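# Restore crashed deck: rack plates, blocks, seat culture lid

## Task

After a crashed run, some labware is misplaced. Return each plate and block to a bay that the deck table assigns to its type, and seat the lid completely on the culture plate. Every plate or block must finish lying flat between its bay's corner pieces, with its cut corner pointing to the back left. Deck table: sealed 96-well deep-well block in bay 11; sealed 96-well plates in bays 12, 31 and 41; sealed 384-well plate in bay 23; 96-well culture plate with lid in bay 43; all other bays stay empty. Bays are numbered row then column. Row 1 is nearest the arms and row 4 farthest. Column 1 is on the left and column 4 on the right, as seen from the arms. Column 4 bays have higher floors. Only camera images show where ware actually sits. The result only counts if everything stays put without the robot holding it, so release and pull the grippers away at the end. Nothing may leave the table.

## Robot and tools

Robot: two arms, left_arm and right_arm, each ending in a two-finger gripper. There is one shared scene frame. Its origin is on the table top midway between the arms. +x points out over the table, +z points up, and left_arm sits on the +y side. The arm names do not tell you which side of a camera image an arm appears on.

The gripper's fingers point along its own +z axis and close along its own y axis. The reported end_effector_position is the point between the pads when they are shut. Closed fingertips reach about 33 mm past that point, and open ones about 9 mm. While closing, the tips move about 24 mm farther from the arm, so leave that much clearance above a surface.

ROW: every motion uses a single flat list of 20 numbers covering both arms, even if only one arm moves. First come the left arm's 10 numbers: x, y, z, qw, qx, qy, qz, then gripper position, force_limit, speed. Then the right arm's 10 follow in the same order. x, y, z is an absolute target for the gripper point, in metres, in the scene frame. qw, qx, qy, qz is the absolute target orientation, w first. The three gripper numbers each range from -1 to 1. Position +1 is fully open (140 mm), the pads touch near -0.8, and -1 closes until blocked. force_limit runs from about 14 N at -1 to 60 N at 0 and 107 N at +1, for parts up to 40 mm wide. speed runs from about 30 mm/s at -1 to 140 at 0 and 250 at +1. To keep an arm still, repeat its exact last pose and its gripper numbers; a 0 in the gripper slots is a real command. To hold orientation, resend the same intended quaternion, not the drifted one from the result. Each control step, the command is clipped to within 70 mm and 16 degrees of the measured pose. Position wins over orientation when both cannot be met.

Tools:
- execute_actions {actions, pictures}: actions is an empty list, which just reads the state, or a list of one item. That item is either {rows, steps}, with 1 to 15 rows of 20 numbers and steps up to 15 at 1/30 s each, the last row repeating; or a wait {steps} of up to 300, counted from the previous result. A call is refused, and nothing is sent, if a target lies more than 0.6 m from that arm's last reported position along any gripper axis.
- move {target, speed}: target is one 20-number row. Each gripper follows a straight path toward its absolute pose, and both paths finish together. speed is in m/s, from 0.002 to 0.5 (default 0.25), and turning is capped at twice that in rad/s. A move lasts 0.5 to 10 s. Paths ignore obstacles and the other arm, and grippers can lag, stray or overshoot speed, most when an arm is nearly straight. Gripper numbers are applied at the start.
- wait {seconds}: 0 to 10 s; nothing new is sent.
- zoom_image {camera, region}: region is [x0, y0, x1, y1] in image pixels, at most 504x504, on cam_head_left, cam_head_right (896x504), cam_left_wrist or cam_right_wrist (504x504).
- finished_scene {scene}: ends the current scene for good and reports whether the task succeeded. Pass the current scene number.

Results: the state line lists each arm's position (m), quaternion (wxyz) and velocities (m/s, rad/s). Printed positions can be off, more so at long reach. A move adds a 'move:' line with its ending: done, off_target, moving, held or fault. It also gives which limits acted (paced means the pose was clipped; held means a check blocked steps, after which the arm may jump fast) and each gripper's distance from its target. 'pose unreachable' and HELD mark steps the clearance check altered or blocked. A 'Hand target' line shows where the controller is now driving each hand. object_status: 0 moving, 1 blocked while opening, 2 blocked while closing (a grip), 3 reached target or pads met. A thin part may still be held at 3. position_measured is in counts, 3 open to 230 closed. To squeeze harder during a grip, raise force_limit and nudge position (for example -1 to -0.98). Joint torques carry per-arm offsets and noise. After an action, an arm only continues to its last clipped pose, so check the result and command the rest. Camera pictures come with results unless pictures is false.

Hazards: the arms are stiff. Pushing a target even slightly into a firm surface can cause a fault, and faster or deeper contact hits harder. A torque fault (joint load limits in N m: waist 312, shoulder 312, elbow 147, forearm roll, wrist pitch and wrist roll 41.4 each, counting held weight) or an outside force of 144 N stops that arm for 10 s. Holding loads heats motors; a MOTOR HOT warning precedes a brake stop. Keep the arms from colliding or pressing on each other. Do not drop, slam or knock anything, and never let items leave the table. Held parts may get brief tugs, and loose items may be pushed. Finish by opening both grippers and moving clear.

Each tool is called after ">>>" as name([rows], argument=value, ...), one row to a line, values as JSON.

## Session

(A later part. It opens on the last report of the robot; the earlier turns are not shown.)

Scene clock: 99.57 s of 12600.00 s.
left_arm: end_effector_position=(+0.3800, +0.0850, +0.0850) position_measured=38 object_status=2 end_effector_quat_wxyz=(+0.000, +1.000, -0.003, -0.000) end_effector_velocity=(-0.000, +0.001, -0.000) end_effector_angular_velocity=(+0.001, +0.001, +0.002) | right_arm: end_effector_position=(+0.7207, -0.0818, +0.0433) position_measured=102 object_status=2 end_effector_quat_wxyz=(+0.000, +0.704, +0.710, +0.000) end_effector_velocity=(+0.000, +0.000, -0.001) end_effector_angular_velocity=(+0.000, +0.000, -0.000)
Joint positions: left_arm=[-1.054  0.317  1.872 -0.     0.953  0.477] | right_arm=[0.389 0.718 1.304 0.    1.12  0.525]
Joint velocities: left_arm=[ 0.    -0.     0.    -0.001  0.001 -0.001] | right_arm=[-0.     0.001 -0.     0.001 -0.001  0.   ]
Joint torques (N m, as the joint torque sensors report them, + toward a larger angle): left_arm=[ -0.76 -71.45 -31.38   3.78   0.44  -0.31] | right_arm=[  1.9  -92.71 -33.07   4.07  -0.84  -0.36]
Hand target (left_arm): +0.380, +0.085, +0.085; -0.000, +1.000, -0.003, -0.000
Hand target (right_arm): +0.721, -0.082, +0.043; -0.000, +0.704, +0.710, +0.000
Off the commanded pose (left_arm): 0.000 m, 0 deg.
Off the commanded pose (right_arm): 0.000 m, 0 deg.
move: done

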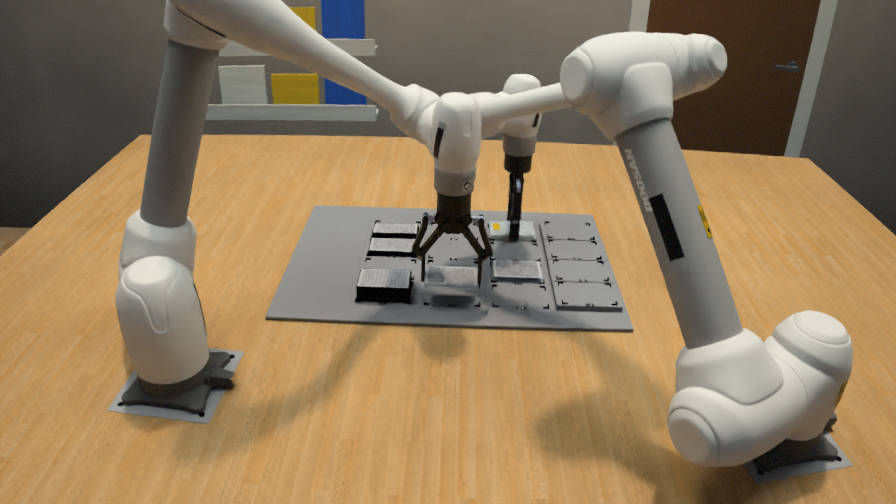

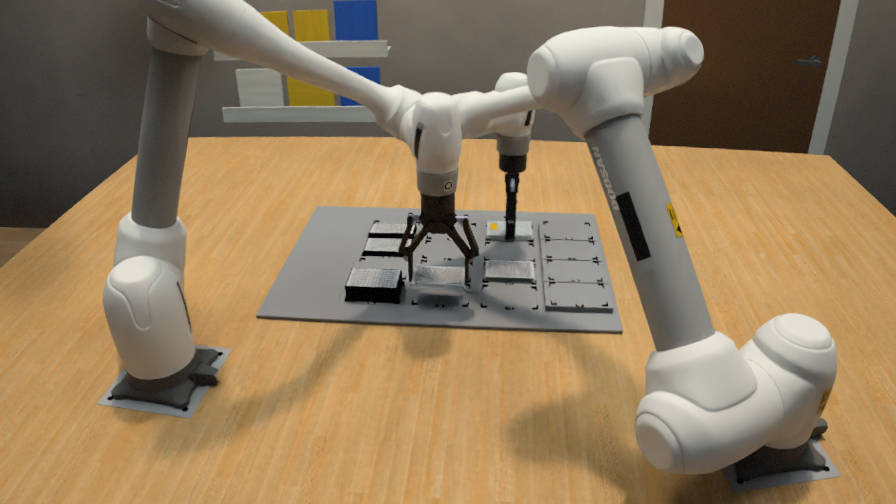

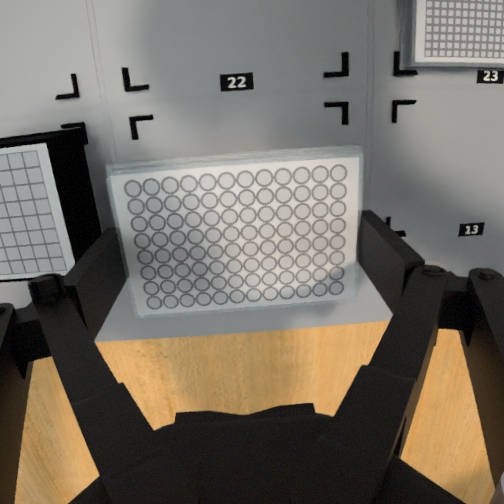

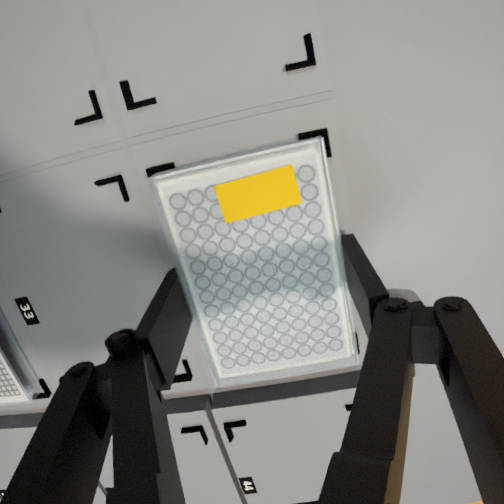

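>>> move(target=[0.38,0.085,0.085,0,1,-0.003,0,-0.98,-0.3,-0.7,0.7205,-0.0832,0.0432,0,0.704,0.710,0,-0.98,-0.6,-0.7], speed=0.003)

>>> execute_actions([
  {"rows":[[0.38,0.085,0.085,0,1,-0.003,0,-0.98,-0.3,-0.7,0.7205,-0.0832,0.042,0,0.704,0.710,0,-0.98,-0.6,-0.7]]},
])

>>> zoom_image(camera="cam_right_wrist", region=[130, 125, 400, 395])

Scene clock: 111.07 s of 12600.00 s.
left_arm: end_effector_position=(+0.3800, +0.0850, +0.0850) position_measured=38 object_status=2 end_effector_quat_wxyz=(-0.000, +1.000, -0.003, +0.000) end_effector_velocity=(+0.000, -0.001, +0.000) end_effector_angular_velocity=(-0.001, -0.002, -0.001) | right_arm: end_effector_position=(+0.7205, -0.0832, +0.0432) position_measured=102 object_status=2 end_effector_quat_wxyz=(-0.000, +0.704, +0.710, -0.000) end_effector_velocity=(+0.000, -0.001, +0.001) end_effector_angular_velocity=(-0.000, -0.001, +0.000)
Joint positions: left_arm=[-1.054  0.317  1.872  0.     0.953  0.477] | right_arm=[0.387 0.717 1.306 0.    1.119 0.523]
Joint velocities: left_arm=[-0.    -0.    -0.001  0.001 -0.001  0.   ] | right_arm=[-0.    -0.001  0.    -0.001 -0.    -0.   ]
Joint torques (N m, as the joint torque sensors report them, + toward a larger angle): left_arm=[ -1.48 -70.79 -31.     3.72   0.36  -0.34] | right_arm=[  0.61 -96.7  -32.81   3.4    0.81  -0.4 ]
Hand target (left_arm): +0.380, +0.085, +0.085; -0.000, +1.000, -0.003, +0.000
Hand target (right_arm): +0.721, -0.083, +0.043; -0.000, +0.704, +0.710, -0.000
Off the commanded pose (left_arm): 0.000 m, 0 deg.
Off the commanded pose (right_arm): 0.000 m, 0 deg.
After step 90, 7.80 s passed at rest.
move: done

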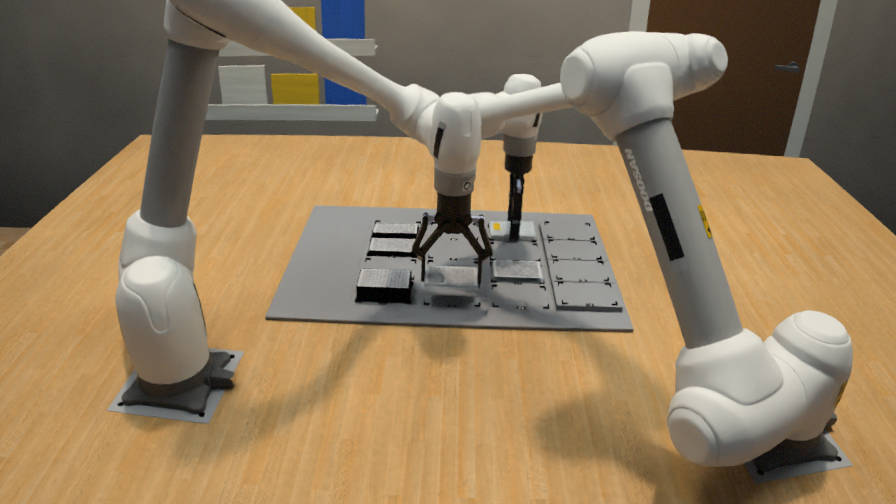

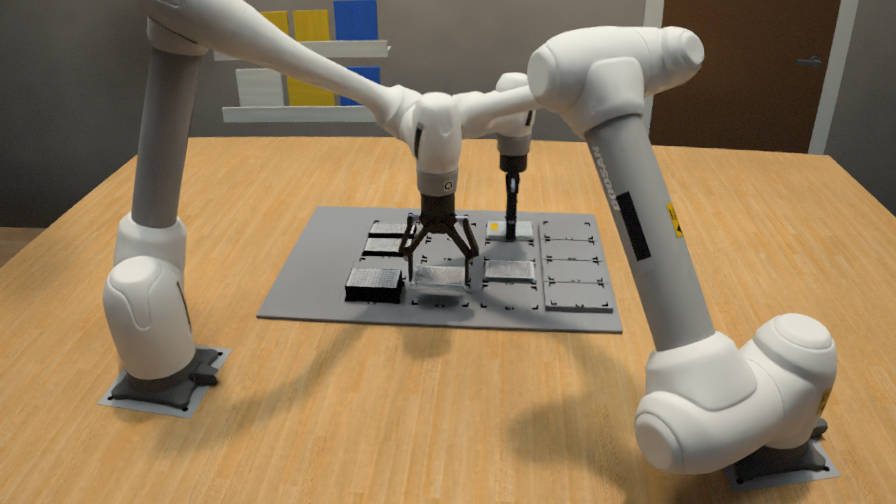

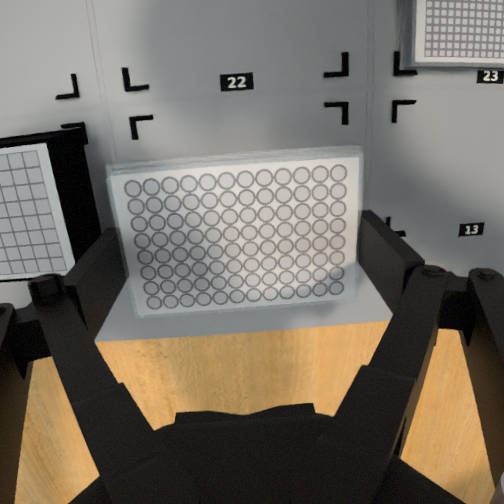

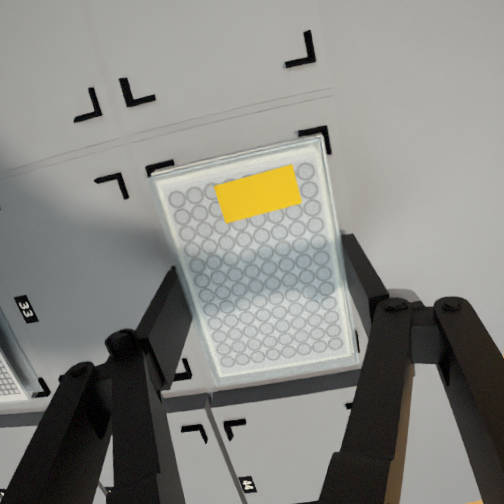

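Scene clock: 111.57 s of 12600.00 s.
left_arm: end_effector_position=(+0.3800, +0.0850, +0.0850) position_measured=38 object_status=2 end_effector_quat_wxyz=(+0.000, +1.000, -0.003, +0.000) end_effector_velocity=(+0.000, +0.000, -0.000) end_effector_angular_velocity=(+0.000, +0.001, +0.002) | right_arm: end_effector_position=(+0.7205, -0.0832, +0.0420) position_measured=102 object_status=2 end_effector_quat_wxyz=(+0.000, +0.704, +0.710, +0.000) end_effector_velocity=(+0.000, -0.000, -0.000) end_effector_angular_velocity=(-0.001, -0.000, +0.000)
Joint positions: left_arm=[-1.054  0.317  1.872  0.     0.953  0.477] | right_arm=[0.387 0.718 1.307 0.    1.117 0.523]
Joint velocities: left_arm=[ 0.001  0.     0.    -0.001  0.    -0.001] | right_arm=[-0.     0.001 -0.001 -0.001  0.    -0.   ]
Joint torques (N m, as the joint torque sensors report them, + toward a larger angle): left_arm=[ -1.49 -71.49 -30.66   3.76   0.28  -0.33] | right_arm=[ -0.49 -93.07 -32.32   3.86   0.12  -0.09]
Hand target (left_arm): +0.380, +0.085, +0.085; -0.000, +1.000, -0.003, +0.000
Hand target (right_arm): +0.720, -0.083, +0.042; -0.000, +0.704, +0.710, +0.000
Off the commanded pose (left_arm): 0.000 m, 0 deg.
Off the commanded pose (right_arm): 0.000 m, 0 deg.
Steps of this call (steps 1 to 15: all 15 steps of this action). Readings (end_effector_position | what the end effector reports):
1: left_arm (+0.3800, +0.0850, +0.0850) | right_arm (+0.7205, -0.0832, +0.0431) | left_arm position_measured=38 object_status=2 | right_arm position_measured=102 object_status=2
2: left_arm (+0.3800, +0.0850, +0.0850) | right_arm (+0.7205, -0.0832, +0.0430) | left_arm position_measured=38 object_status=2 | right_arm position_measured=102 object_status=2
4: left_arm (+0.3800, +0.0850, +0.0850) | right_arm (+0.7205, -0.0832, +0.0424) | left_arm position_measured=38 object_status=2 | right_arm position_measured=102 object_status=2
8: left_arm (+0.3800, +0.0850, +0.0850) | right_arm (+0.7205, -0.0832, +0.0421) | left_arm position_measured=38 object_status=2 | right_arm position_measured=102 object_status=2
15: the state above

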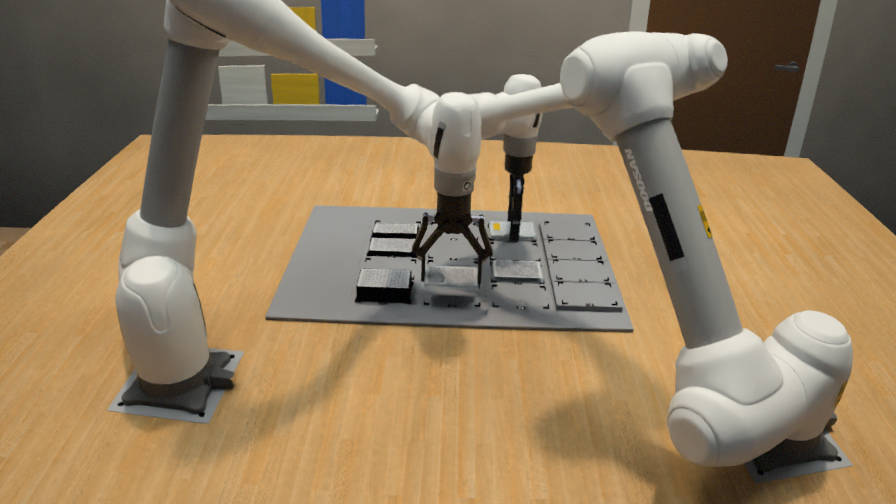

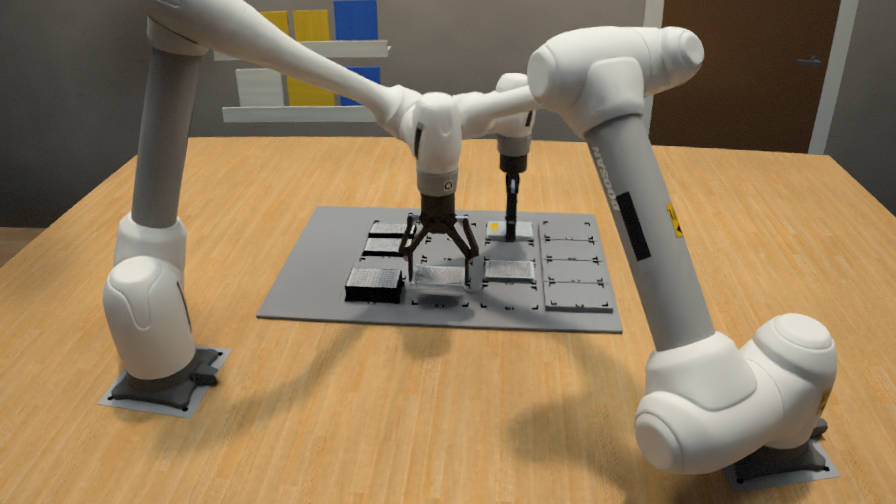

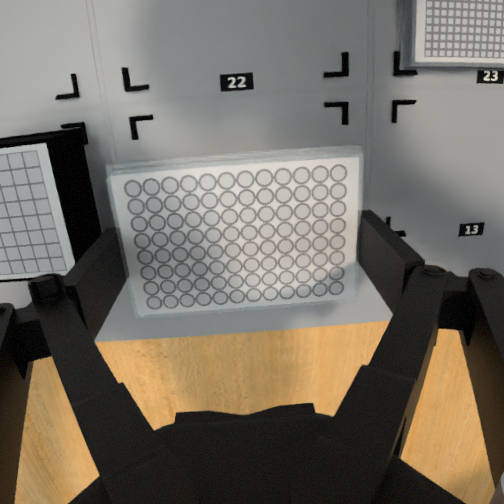

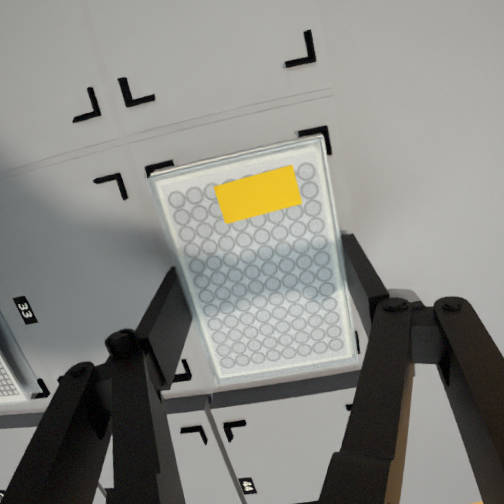

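Region (130, 125, 400, 395) of cam_right_wrist's 504x504 image, scaled by 1.867, with more detail than that image has.

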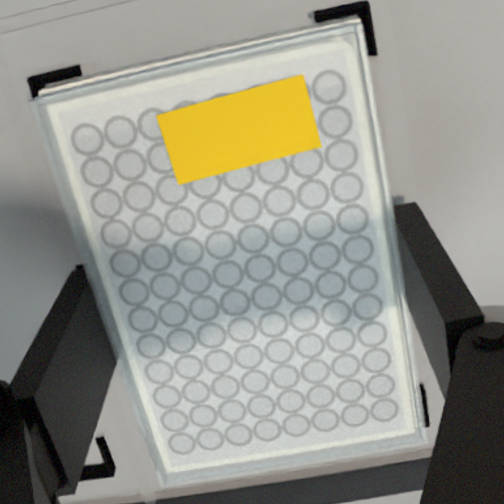

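>>> move(target=[0.38,0.085,0.085,0,1,-0.003,0,-0.98,-0.3,-0.7,0.7203,-0.0812,0.042,0,0.704,0.710,0,-0.98,-0.6,-0.7], speed=0.003)

>>> execute_actions([
  {"rows":[[0.38,0.085,0.085,0,1,-0.003,0,-0.98,-0.3,-0.7,0.7203,-0.0812,0.0405,0,0.704,0.710,0,-0.98,-0.6,-0.7]]},
], pictures=false)

>>> execute_actions([
  {"rows":[[0.38,0.085,0.085,0,1,-0.003,0,-0.98,-0.3,-0.7,0.7203,-0.0812,0.0405,0,0.704,0.710,0,0.35,-0.6,-0.7]]},
])

>>> zoom_image(camera="cam_head_left", region=[475, 205, 555, 250])

Scene clock: 122.27 s of 12600.00 s.
left_arm: end_effector_position=(+0.3800, +0.0850, +0.0850) position_measured=38 object_status=2 end_effector_quat_wxyz=(+0.000, +1.000, -0.003, +0.000) end_effector_velocity=(-0.001, +0.000, +0.000) end_effector_angular_velocity=(+0.001, +0.000, -0.001) | right_arm: end_effector_position=(+0.7203, -0.0813, +0.0420) position_measured=102 object_status=2 end_effector_quat_wxyz=(+0.000, +0.704, +0.710, -0.000) end_effector_velocity=(+0.000, +0.001, +0.000) end_effector_angular_velocity=(+0.000, -0.001, +0.001)
Joint positions: left_arm=[-1.054  0.317  1.872  0.     0.953  0.477] | right_arm=[ 0.389  0.719  1.305 -0.     1.118  0.525]
Joint velocities: left_arm=[-0.001 -0.     0.     0.001  0.001 -0.001] | right_arm=[ 0.001  0.001 -0.001 -0.     0.     0.   ]
Joint torques (N m, as the joint torque sensors report them, + toward a larger angle): left_arm=[ -0.82 -71.63 -30.92   3.76   0.4   -0.36] | right_arm=[ 11.27 -94.98 -38.4    8.47  -2.43  -0.45]
Hand target (left_arm): +0.380, +0.085, +0.085; -0.000, +1.000, -0.003, +0.000
Hand target (right_arm): +0.720, -0.081, +0.042; +0.000, +0.704, +0.710, +0.000
Off the commanded pose (left_arm): 0.000 m, 0 deg.
Off the commanded pose (right_arm): 0.000 m, 0 deg.
After step 90, 6.80 s passed at rest.
move: done

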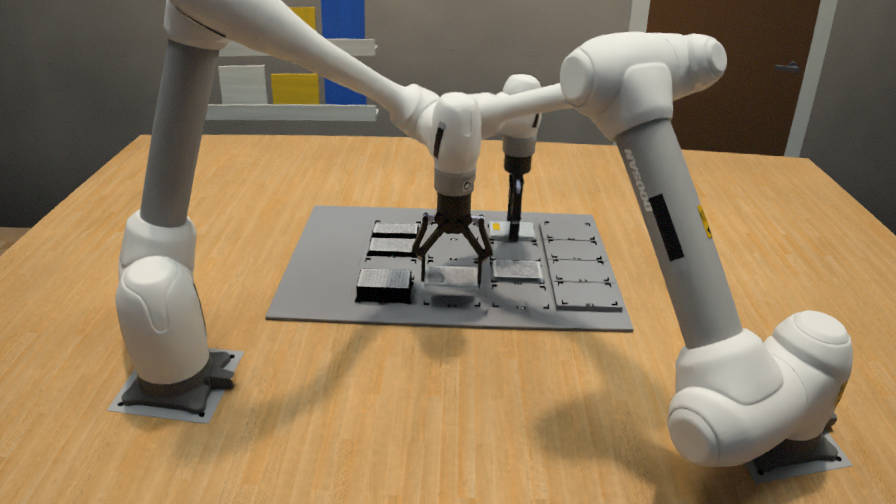

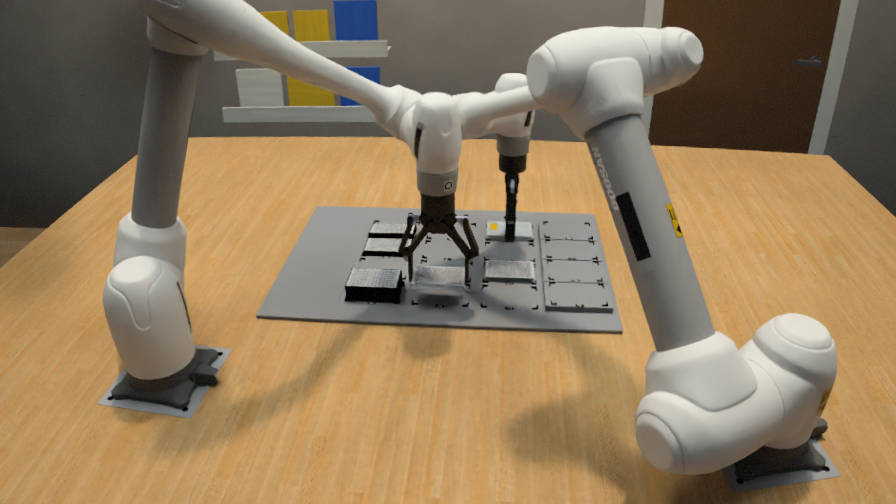

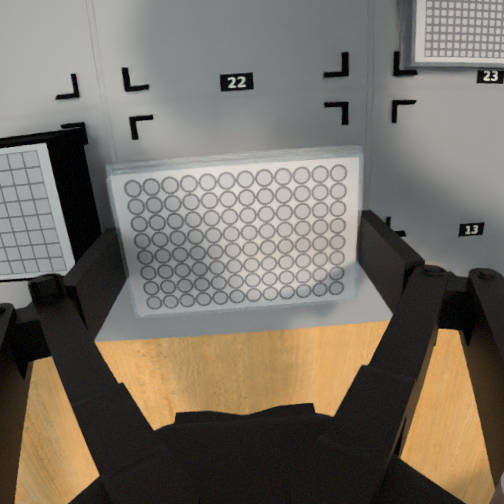

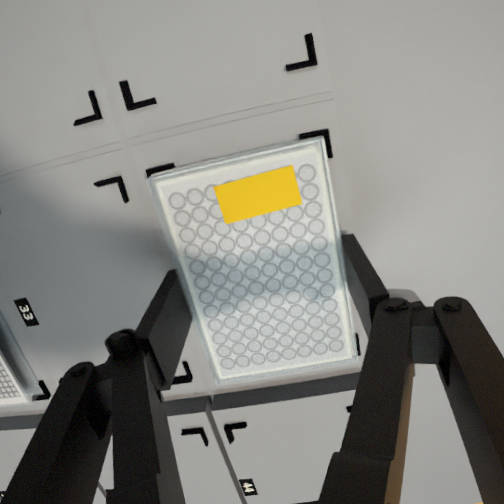

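Scene clock: 122.77 s of 12600.00 s.
left_arm: end_effector_position=(+0.3800, +0.0850, +0.0850) position_measured=38 object_status=2 end_effector_quat_wxyz=(+0.000, +1.000, -0.003, +0.000) end_effector_velocity=(+0.001, +0.000, +0.000) end_effector_angular_velocity=(+0.000, -0.001, -0.001) | right_arm: end_effector_position=(+0.7203, -0.0811, +0.0406) position_measured=102 object_status=2 end_effector_quat_wxyz=(+0.000, +0.704, +0.710, +0.000) end_effector_velocity=(+0.001, -0.001, +0.001) end_effector_angular_velocity=(-0.000, -0.001, -0.001)
Joint positions: left_arm=[-1.054  0.317  1.872  0.     0.953  0.477] | right_arm=[ 0.389  0.72   1.305 -0.     1.116  0.525]
Joint velocities: left_arm=[ 0.    -0.    -0.     0.001  0.     0.   ] | right_arm=[-0.001 -0.001  0.    -0.001 -0.    -0.   ]
Joint torques (N m, as the joint torque sensors report them, + toward a larger angle): left_arm=[ -1.89 -70.53 -30.56   3.62   0.36  -0.33] | right_arm=[  6.11 -75.11 -25.35   6.    -2.35  -0.19]
Hand target (left_arm): +0.380, +0.085, +0.085; -0.000, +1.000, -0.003, +0.000
Hand target (right_arm): +0.720, -0.081, +0.041; -0.000, +0.704, +0.710, +0.000
Off the commanded pose (left_arm): 0.000 m, 0 deg.
Off the commanded pose (right_arm): 0.000 m, 0 deg.
Steps of this call (steps 1 to 15: all 15 steps of this action). Readings (end_effector_position | what the end effector reports):
1: left_arm (+0.3800, +0.0850, +0.0850) | right_arm (+0.7203, -0.0813, +0.0419) | left_arm position_measured=38 object_status=2 | right_arm position_measured=102 object_status=2
2: left_arm (+0.3800, +0.0850, +0.0850) | right_arm (+0.7203, -0.0813, +0.0417) | left_arm position_measured=38 object_status=2 | right_arm position_measured=102 object_status=2
4: left_arm (+0.3800, +0.0850, +0.0850) | right_arm (+0.7204, -0.0812, +0.0412) | left_arm position_measured=38 object_status=2 | right_arm position_measured=102 object_status=2
8: left_arm (+0.3800, +0.0850, +0.0850) | right_arm (+0.7204, -0.0811, +0.0407) | left_arm position_measured=38 object_status=2 | right_arm position_measured=102 object_status=2
15: the state above

Scene clock: 123.27 s of 12600.00 s.
left_arm: end_effector_position=(+0.3800, +0.0850, +0.0850) position_measured=38 object_status=2 end_effector_quat_wxyz=(-0.000, +1.000, -0.003, +0.000) end_effector_velocity=(+0.000, +0.000, +0.000) end_effector_angular_velocity=(+0.001, -0.001, +0.000) | right_arm: end_effector_position=(+0.7202, -0.0811, +0.0404) position_measured=85 object_status=3 end_effector_quat_wxyz=(-0.000, +0.704, +0.710, +0.000) end_effector_velocity=(+0.000, -0.001, +0.001) end_effector_angular_velocity=(+0.000, -0.000, -0.001)
Joint positions: left_arm=[-1.054  0.317  1.872  0.     0.953  0.477] | right_arm=[0.389 0.72  1.305 0.    1.116 0.525]
Joint velocities: left_arm=[-0.    -0.    -0.     0.001  0.    -0.001] | right_arm=[-0.001 -0.001 -0.001 -0.     0.002  0.   ]
Joint torques (N m, as the joint torque sensors report them, + toward a larger angle): left_arm=[ -0.63 -72.24 -30.58   3.77   0.3   -0.35] | right_arm=[   2.16 -106.09  -37.33    4.06    0.28   -0.21]
Hand target (left_arm): +0.380, +0.085, +0.085; -0.000, +1.000, -0.003, -0.000
Hand target (right_arm): +0.720, -0.081, +0.040; -0.000, +0.704, +0.710, +0.000
Off the commanded pose (left_arm): 0.000 m, 0 deg.
Off the commanded pose (right_arm): 0.000 m, 0 deg.
Steps of this call (steps 1 to 15: all 15 steps of this action). Readings (end_effector_position | what the end effector reports):
1: left_arm (+0.3800, +0.0850, +0.0850) | right_arm (+0.7203, -0.0811, +0.0405) | left_arm position_measured=38 object_status=2 | right_arm position_measured=102 object_status=0
2: left_arm (+0.3800, +0.0850, +0.0850) | right_arm (+0.7202, -0.0811, +0.0404) | left_arm position_measured=38 object_status=2 | right_arm position_measured=102 object_status=0
4: left_arm (+0.3800, +0.0850, +0.0850) | right_arm (+0.7200, -0.0812, +0.0399) | left_arm position_measured=38 object_status=2 | right_arm position_measured=94 object_status=0
8: left_arm (+0.3800, +0.0850, +0.0850) | right_arm (+0.7202, -0.0811, +0.0401) | left_arm position_measured=38 object_status=2 | right_arm position_measured=85 object_status=0
15: the state above

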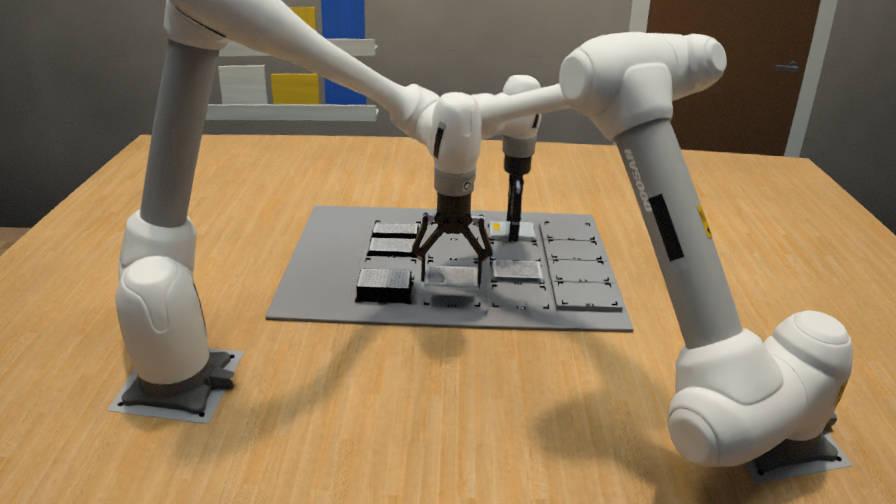

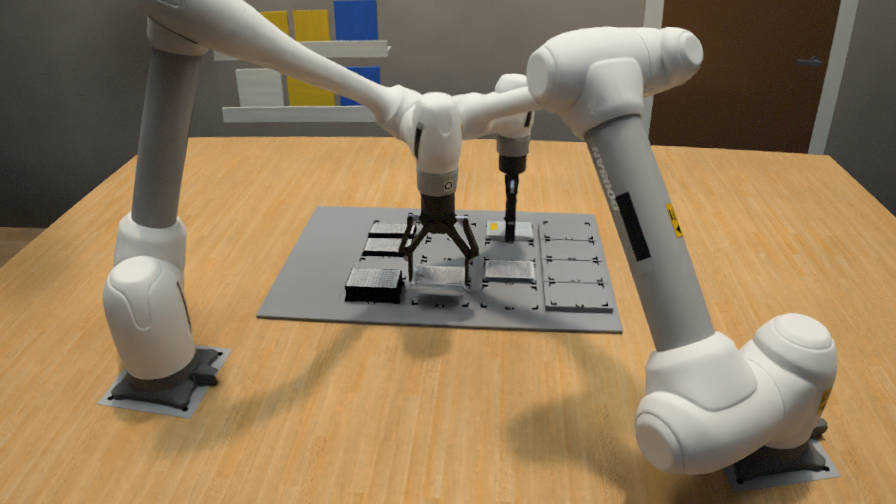

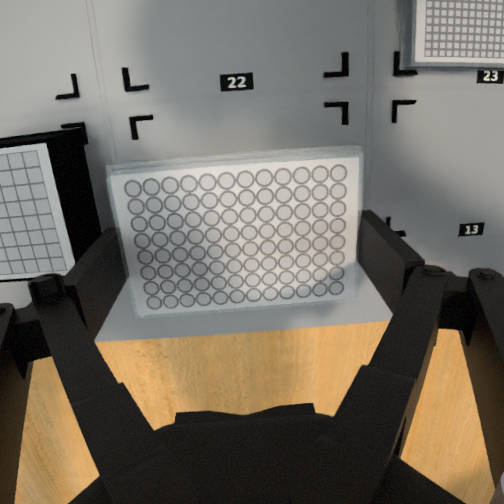

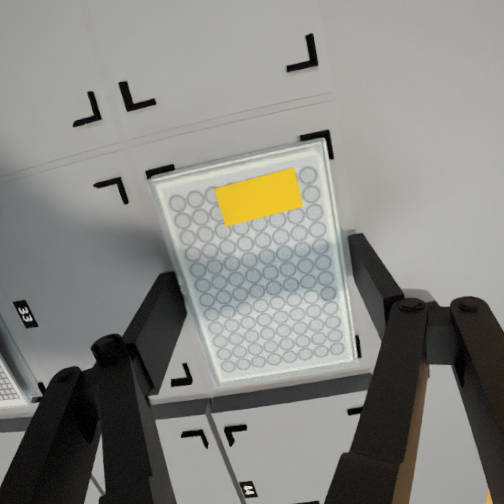

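Region (475, 205, 555, 250) of cam_head_left's 896x504 image, scaled by 6.300, with more detail than that image has; it fills the top 284 rows of this view, and the rest is white.

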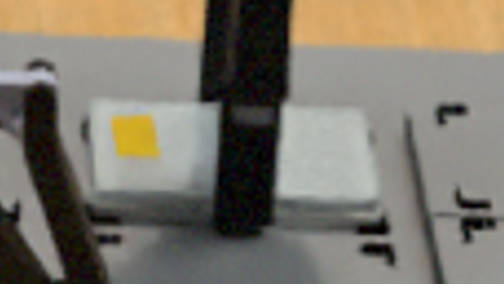

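>>> zoom_image(camera="cam_right_wrist", region=[140, 120, 340, 230])

>>> zoom_image(camera="cam_right_wrist", region=[190, 300, 380, 400])

Region (140, 120, 340, 230) of cam_right_wrist's 504x504 image, scaled by 2.520, with more detail than that image has; it fills the top 277 rows of this view, and the rest is white.

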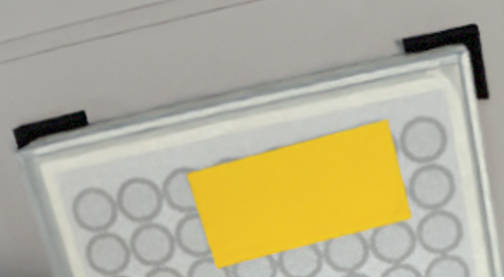

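Region (190, 300, 380, 400) of cam_right_wrist's 504x504 image, scaled by 2.653, with more detail than that image has; it fills the top 265 rows of this view, and the rest is white.

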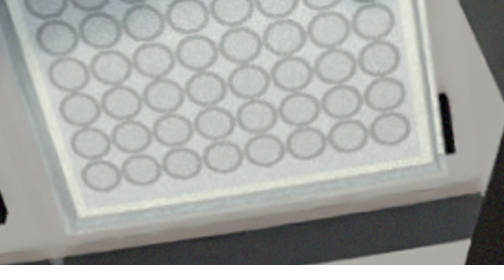

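>>> execute_actions([
  {"rows":[[0.38,0.085,0.085,0,1,-0.003,0,-0.98,-0.3,-0.7,0.721,-0.0812,0.045,0,0.7071,0.7071,0,-1,-1,-1]]},
], pictures=false)

>>> execute_actions([
  {"rows":[[0.38,0.085,0.085,0,1,-0.003,0,-0.98,-0.3,-0.7,0.721,-0.0805,0.044,0,0.7071,0.7071,0,-1,-1,-1]]},
], pictures=false)

>>> execute_actions([
  {"rows":[[0.38,0.085,0.085,0,1,-0.003,0,-0.98,-0.3,-0.7,0.721,-0.0805,0.044,0,0.7071,0.7071,0,0.35,-1,-0.7]]},
])

>>> zoom_image(camera="cam_head_left", region=[475, 205, 555, 250])

Scene clock: 134.00 s of 12600.00 s.
left_arm: end_effector_position=(+0.3800, +0.0850, +0.0850) position_measured=38 object_status=2 end_effector_quat_wxyz=(+0.000, +1.000, -0.003, +0.000) end_effector_velocity=(+0.000, +0.001, -0.000) end_effector_angular_velocity=(+0.002, +0.000, -0.000) | right_arm: end_effector_position=(+0.7210, -0.0812, +0.0450) position_measured=101 object_status=0 end_effector_quat_wxyz=(+0.000, +0.707, +0.707, +0.000) end_effector_velocity=(+0.001, -0.002, -0.002) end_effector_angular_velocity=(-0.002, +0.002, -0.002)
Joint positions: left_arm=[-1.054  0.317  1.872  0.     0.953  0.477] | right_arm=[ 0.389  0.718  1.301 -0.     1.123  0.533]
Joint velocities: left_arm=[0.001 0.    0.    0.001 0.001 0.   ] | right_arm=[-0.002  0.002  0.    -0.001  0.     0.   ]
Joint torques (N m, as the joint torque sensors report them, + toward a larger angle): left_arm=[ -0.87 -71.02 -30.74   3.71   0.26  -0.29] | right_arm=[   0.63 -100.41  -38.22    4.11   -0.25   -0.62]
Hand target (left_arm): +0.380, +0.085, +0.085; -0.000, +1.000, -0.003, +0.000
Hand target (right_arm): +0.721, -0.081, +0.045; +0.000, +0.707, +0.707, -0.000
Off the commanded pose (left_arm): 0.000 m, 0 deg.
Off the commanded pose (right_arm): 0.000 m, 0 deg.
Steps of this call (steps 1 to 90: nothing new was sent; then 7.23 s passed at rest; steps 91 to 105: all 15 steps of this action). Readings (end_effector_position | what the end effector reports):
91: left_arm (+0.3800, +0.0850, +0.0850) | right_arm (+0.7203, -0.0812, +0.0407) | left_arm position_measured=38 object_status=2 | right_arm position_measured=85 object_status=0
92: left_arm (+0.3800, +0.0850, +0.0850) | right_arm (+0.7205, -0.0813, +0.0419) | left_arm position_measured=38 object_status=2 | right_arm position_measured=86 object_status=0
94: left_arm (+0.3800, +0.0850, +0.0850) | right_arm (+0.7209, -0.0812, +0.0441) | left_arm position_measured=38 object_status=2 | right_arm position_measured=89 object_status=0
98: left_arm (+0.3800, +0.0850, +0.0850) | right_arm (+0.7210, -0.0812, +0.0449) | left_arm position_measured=38 object_status=2 | right_arm position_measured=96 object_status=0
105: the state above

Scene clock: 134.50 s of 12600.00 s.
left_arm: end_effector_position=(+0.3800, +0.0850, +0.0850) position_measured=38 object_status=2 end_effector_quat_wxyz=(+0.000, +1.000, -0.003, +0.000) end_effector_velocity=(-0.001, +0.000, +0.000) end_effector_angular_velocity=(+0.002, +0.000, -0.001) | right_arm: end_effector_position=(+0.7210, -0.0805, +0.0440) position_measured=101 object_status=2 end_effector_quat_wxyz=(+0.000, +0.707, +0.707, +0.000) end_effector_velocity=(+0.000, -0.000, -0.000) end_effector_angular_velocity=(-0.001, -0.000, +0.000)
Joint positions: left_arm=[-1.054  0.317  1.872  0.     0.953  0.477] | right_arm=[ 0.39   0.719  1.3   -0.     1.122  0.534]
Joint velocities: left_arm=[-0.001 -0.    -0.     0.001  0.002 -0.   ] | right_arm=[-0.    -0.     0.    -0.001 -0.    -0.   ]
Joint torques (N m, as the joint torque sensors report them, + toward a larger angle): left_arm=[ -1.07 -71.51 -30.72   3.68   0.27  -0.3 ] | right_arm=[  4.7  -90.25 -34.22   5.92  -1.21  -0.42]
Hand target (left_arm): +0.380, +0.085, +0.085; -0.000, +1.000, -0.003, +0.000
Hand target (right_arm): +0.721, -0.081, +0.044; -0.000, +0.707, +0.707, +0.000
Off the commanded pose (left_arm): 0.000 m, 0 deg.
Off the commanded pose (right_arm): 0.000 m, 0 deg.
Steps of this call (steps 1 to 15: all 15 steps of this action). Readings (end_effector_position | what the end effector reports):
1: left_arm (+0.3800, +0.0850, +0.0850) | right_arm (+0.7210, -0.0812, +0.0450) | left_arm position_measured=38 object_status=2 | right_arm position_measured=101 object_status=0
2: left_arm (+0.3800, +0.0850, +0.0850) | right_arm (+0.7211, -0.0812, +0.0449) | left_arm position_measured=38 object_status=2 | right_arm position_measured=101 object_status=2
4: left_arm (+0.3800, +0.0850, +0.0850) | right_arm (+0.7211, -0.0810, +0.0446) | left_arm position_measured=38 object_status=2 | right_arm position_measured=101 object_status=2
8: left_arm (+0.3800, +0.0850, +0.0850) | right_arm (+0.7211, -0.0806, +0.0442) | left_arm position_measured=38 object_status=2 | right_arm position_measured=101 object_status=2
15: the state above

Scene clock: 135.00 s of 12600.00 s.
left_arm: end_effector_position=(+0.3800, +0.0850, +0.0850) position_measured=38 object_status=2 end_effector_quat_wxyz=(-0.000, +1.000, -0.003, +0.000) end_effector_velocity=(+0.000, +0.000, +0.000) end_effector_angular_velocity=(+0.000, -0.000, +0.000) | right_arm: end_effector_position=(+0.7210, -0.0804, +0.0439) position_measured=85 object_status=3 end_effector_quat_wxyz=(+0.000, +0.707, +0.707, -0.000) end_effector_velocity=(+0.000, +0.001, +0.001) end_effector_angular_velocity=(+0.001, -0.001, +0.001)
Joint positions: left_arm=[-1.054  0.317  1.872  0.     0.953  0.477] | right_arm=[ 0.39   0.719  1.3   -0.     1.122  0.534]
Joint velocities: left_arm=[ 0.    -0.    -0.     0.     0.001 -0.   ] | right_arm=[ 0.001 -0.001 -0.     0.    -0.    -0.   ]
Joint torques (N m, as the joint torque sensors report them, + toward a larger angle): left_arm=[ -1.52 -70.89 -30.96   3.72   0.38  -0.28] | right_arm=[  -2.17 -104.19  -38.67    4.06   -0.46   -0.6 ]
Hand target (left_arm): +0.380, +0.085, +0.085; -0.000, +1.000, -0.003, +0.000
Hand target (right_arm): +0.721, -0.081, +0.044; +0.000, +0.707, +0.707, -0.000
Off the commanded pose (left_arm): 0.000 m, 0 deg.
Off the commanded pose (right_arm): 0.000 m, 0 deg.
Steps of this call (steps 1 to 15: all 15 steps of this action). Readings (end_effector_position | what the end effector reports):
1: left_arm (+0.3800, +0.0850, +0.0850) | right_arm (+0.7210, -0.0805, +0.0440) | left_arm position_measured=38 object_status=2 | right_arm position_measured=101 object_status=0
2: left_arm (+0.3800, +0.0850, +0.0850) | right_arm (+0.7210, -0.0805, +0.0440) | left_arm position_measured=38 object_status=2 | right_arm position_measured=101 object_status=0
4: left_arm (+0.3800, +0.0850, +0.0850) | right_arm (+0.7210, -0.0804, +0.0439) | left_arm position_measured=38 object_status=2 | right_arm position_measured=92 object_status=0
8: left_arm (+0.3800, +0.0850, +0.0850) | right_arm (+0.7210, -0.0804, +0.0439) | left_arm position_measured=38 object_status=2 | right_arm position_measured=85 object_status=0
15: the state above

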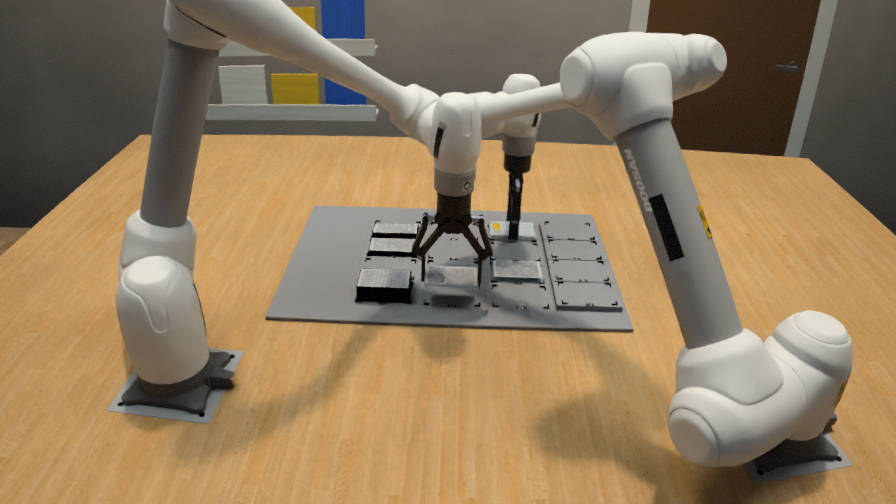

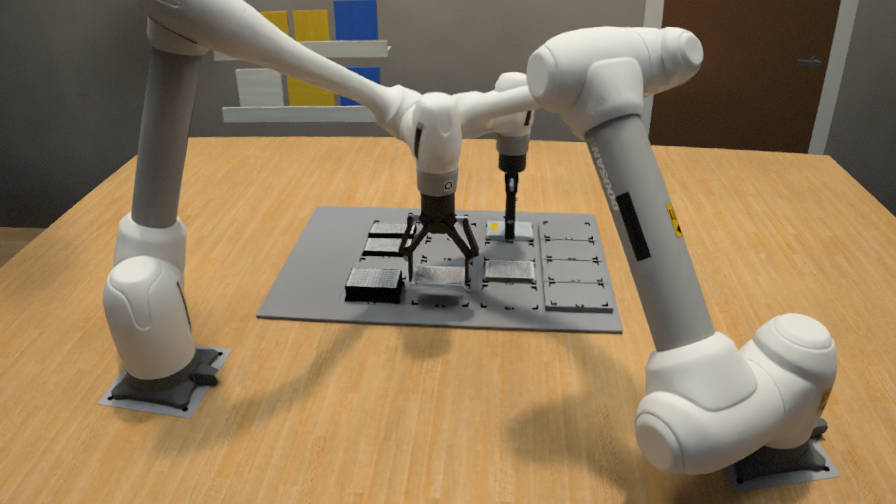

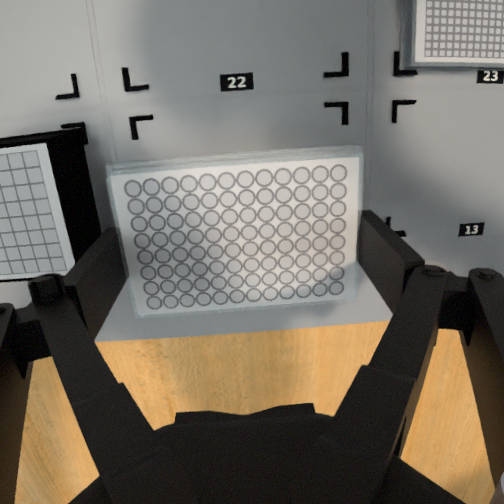

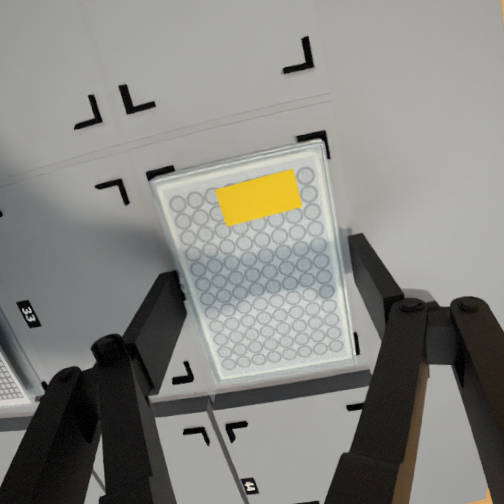

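Region (475, 205, 555, 250) of cam_head_left's 896x504 image, scaled by 6.300, with more detail than that image has; it fills the top 284 rows of this view, and the rest is white.

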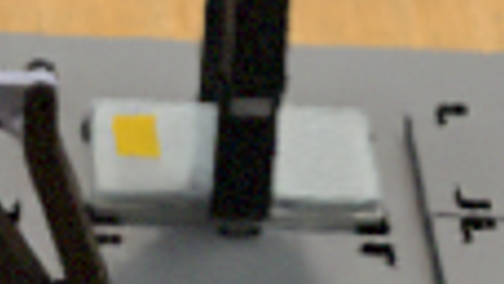

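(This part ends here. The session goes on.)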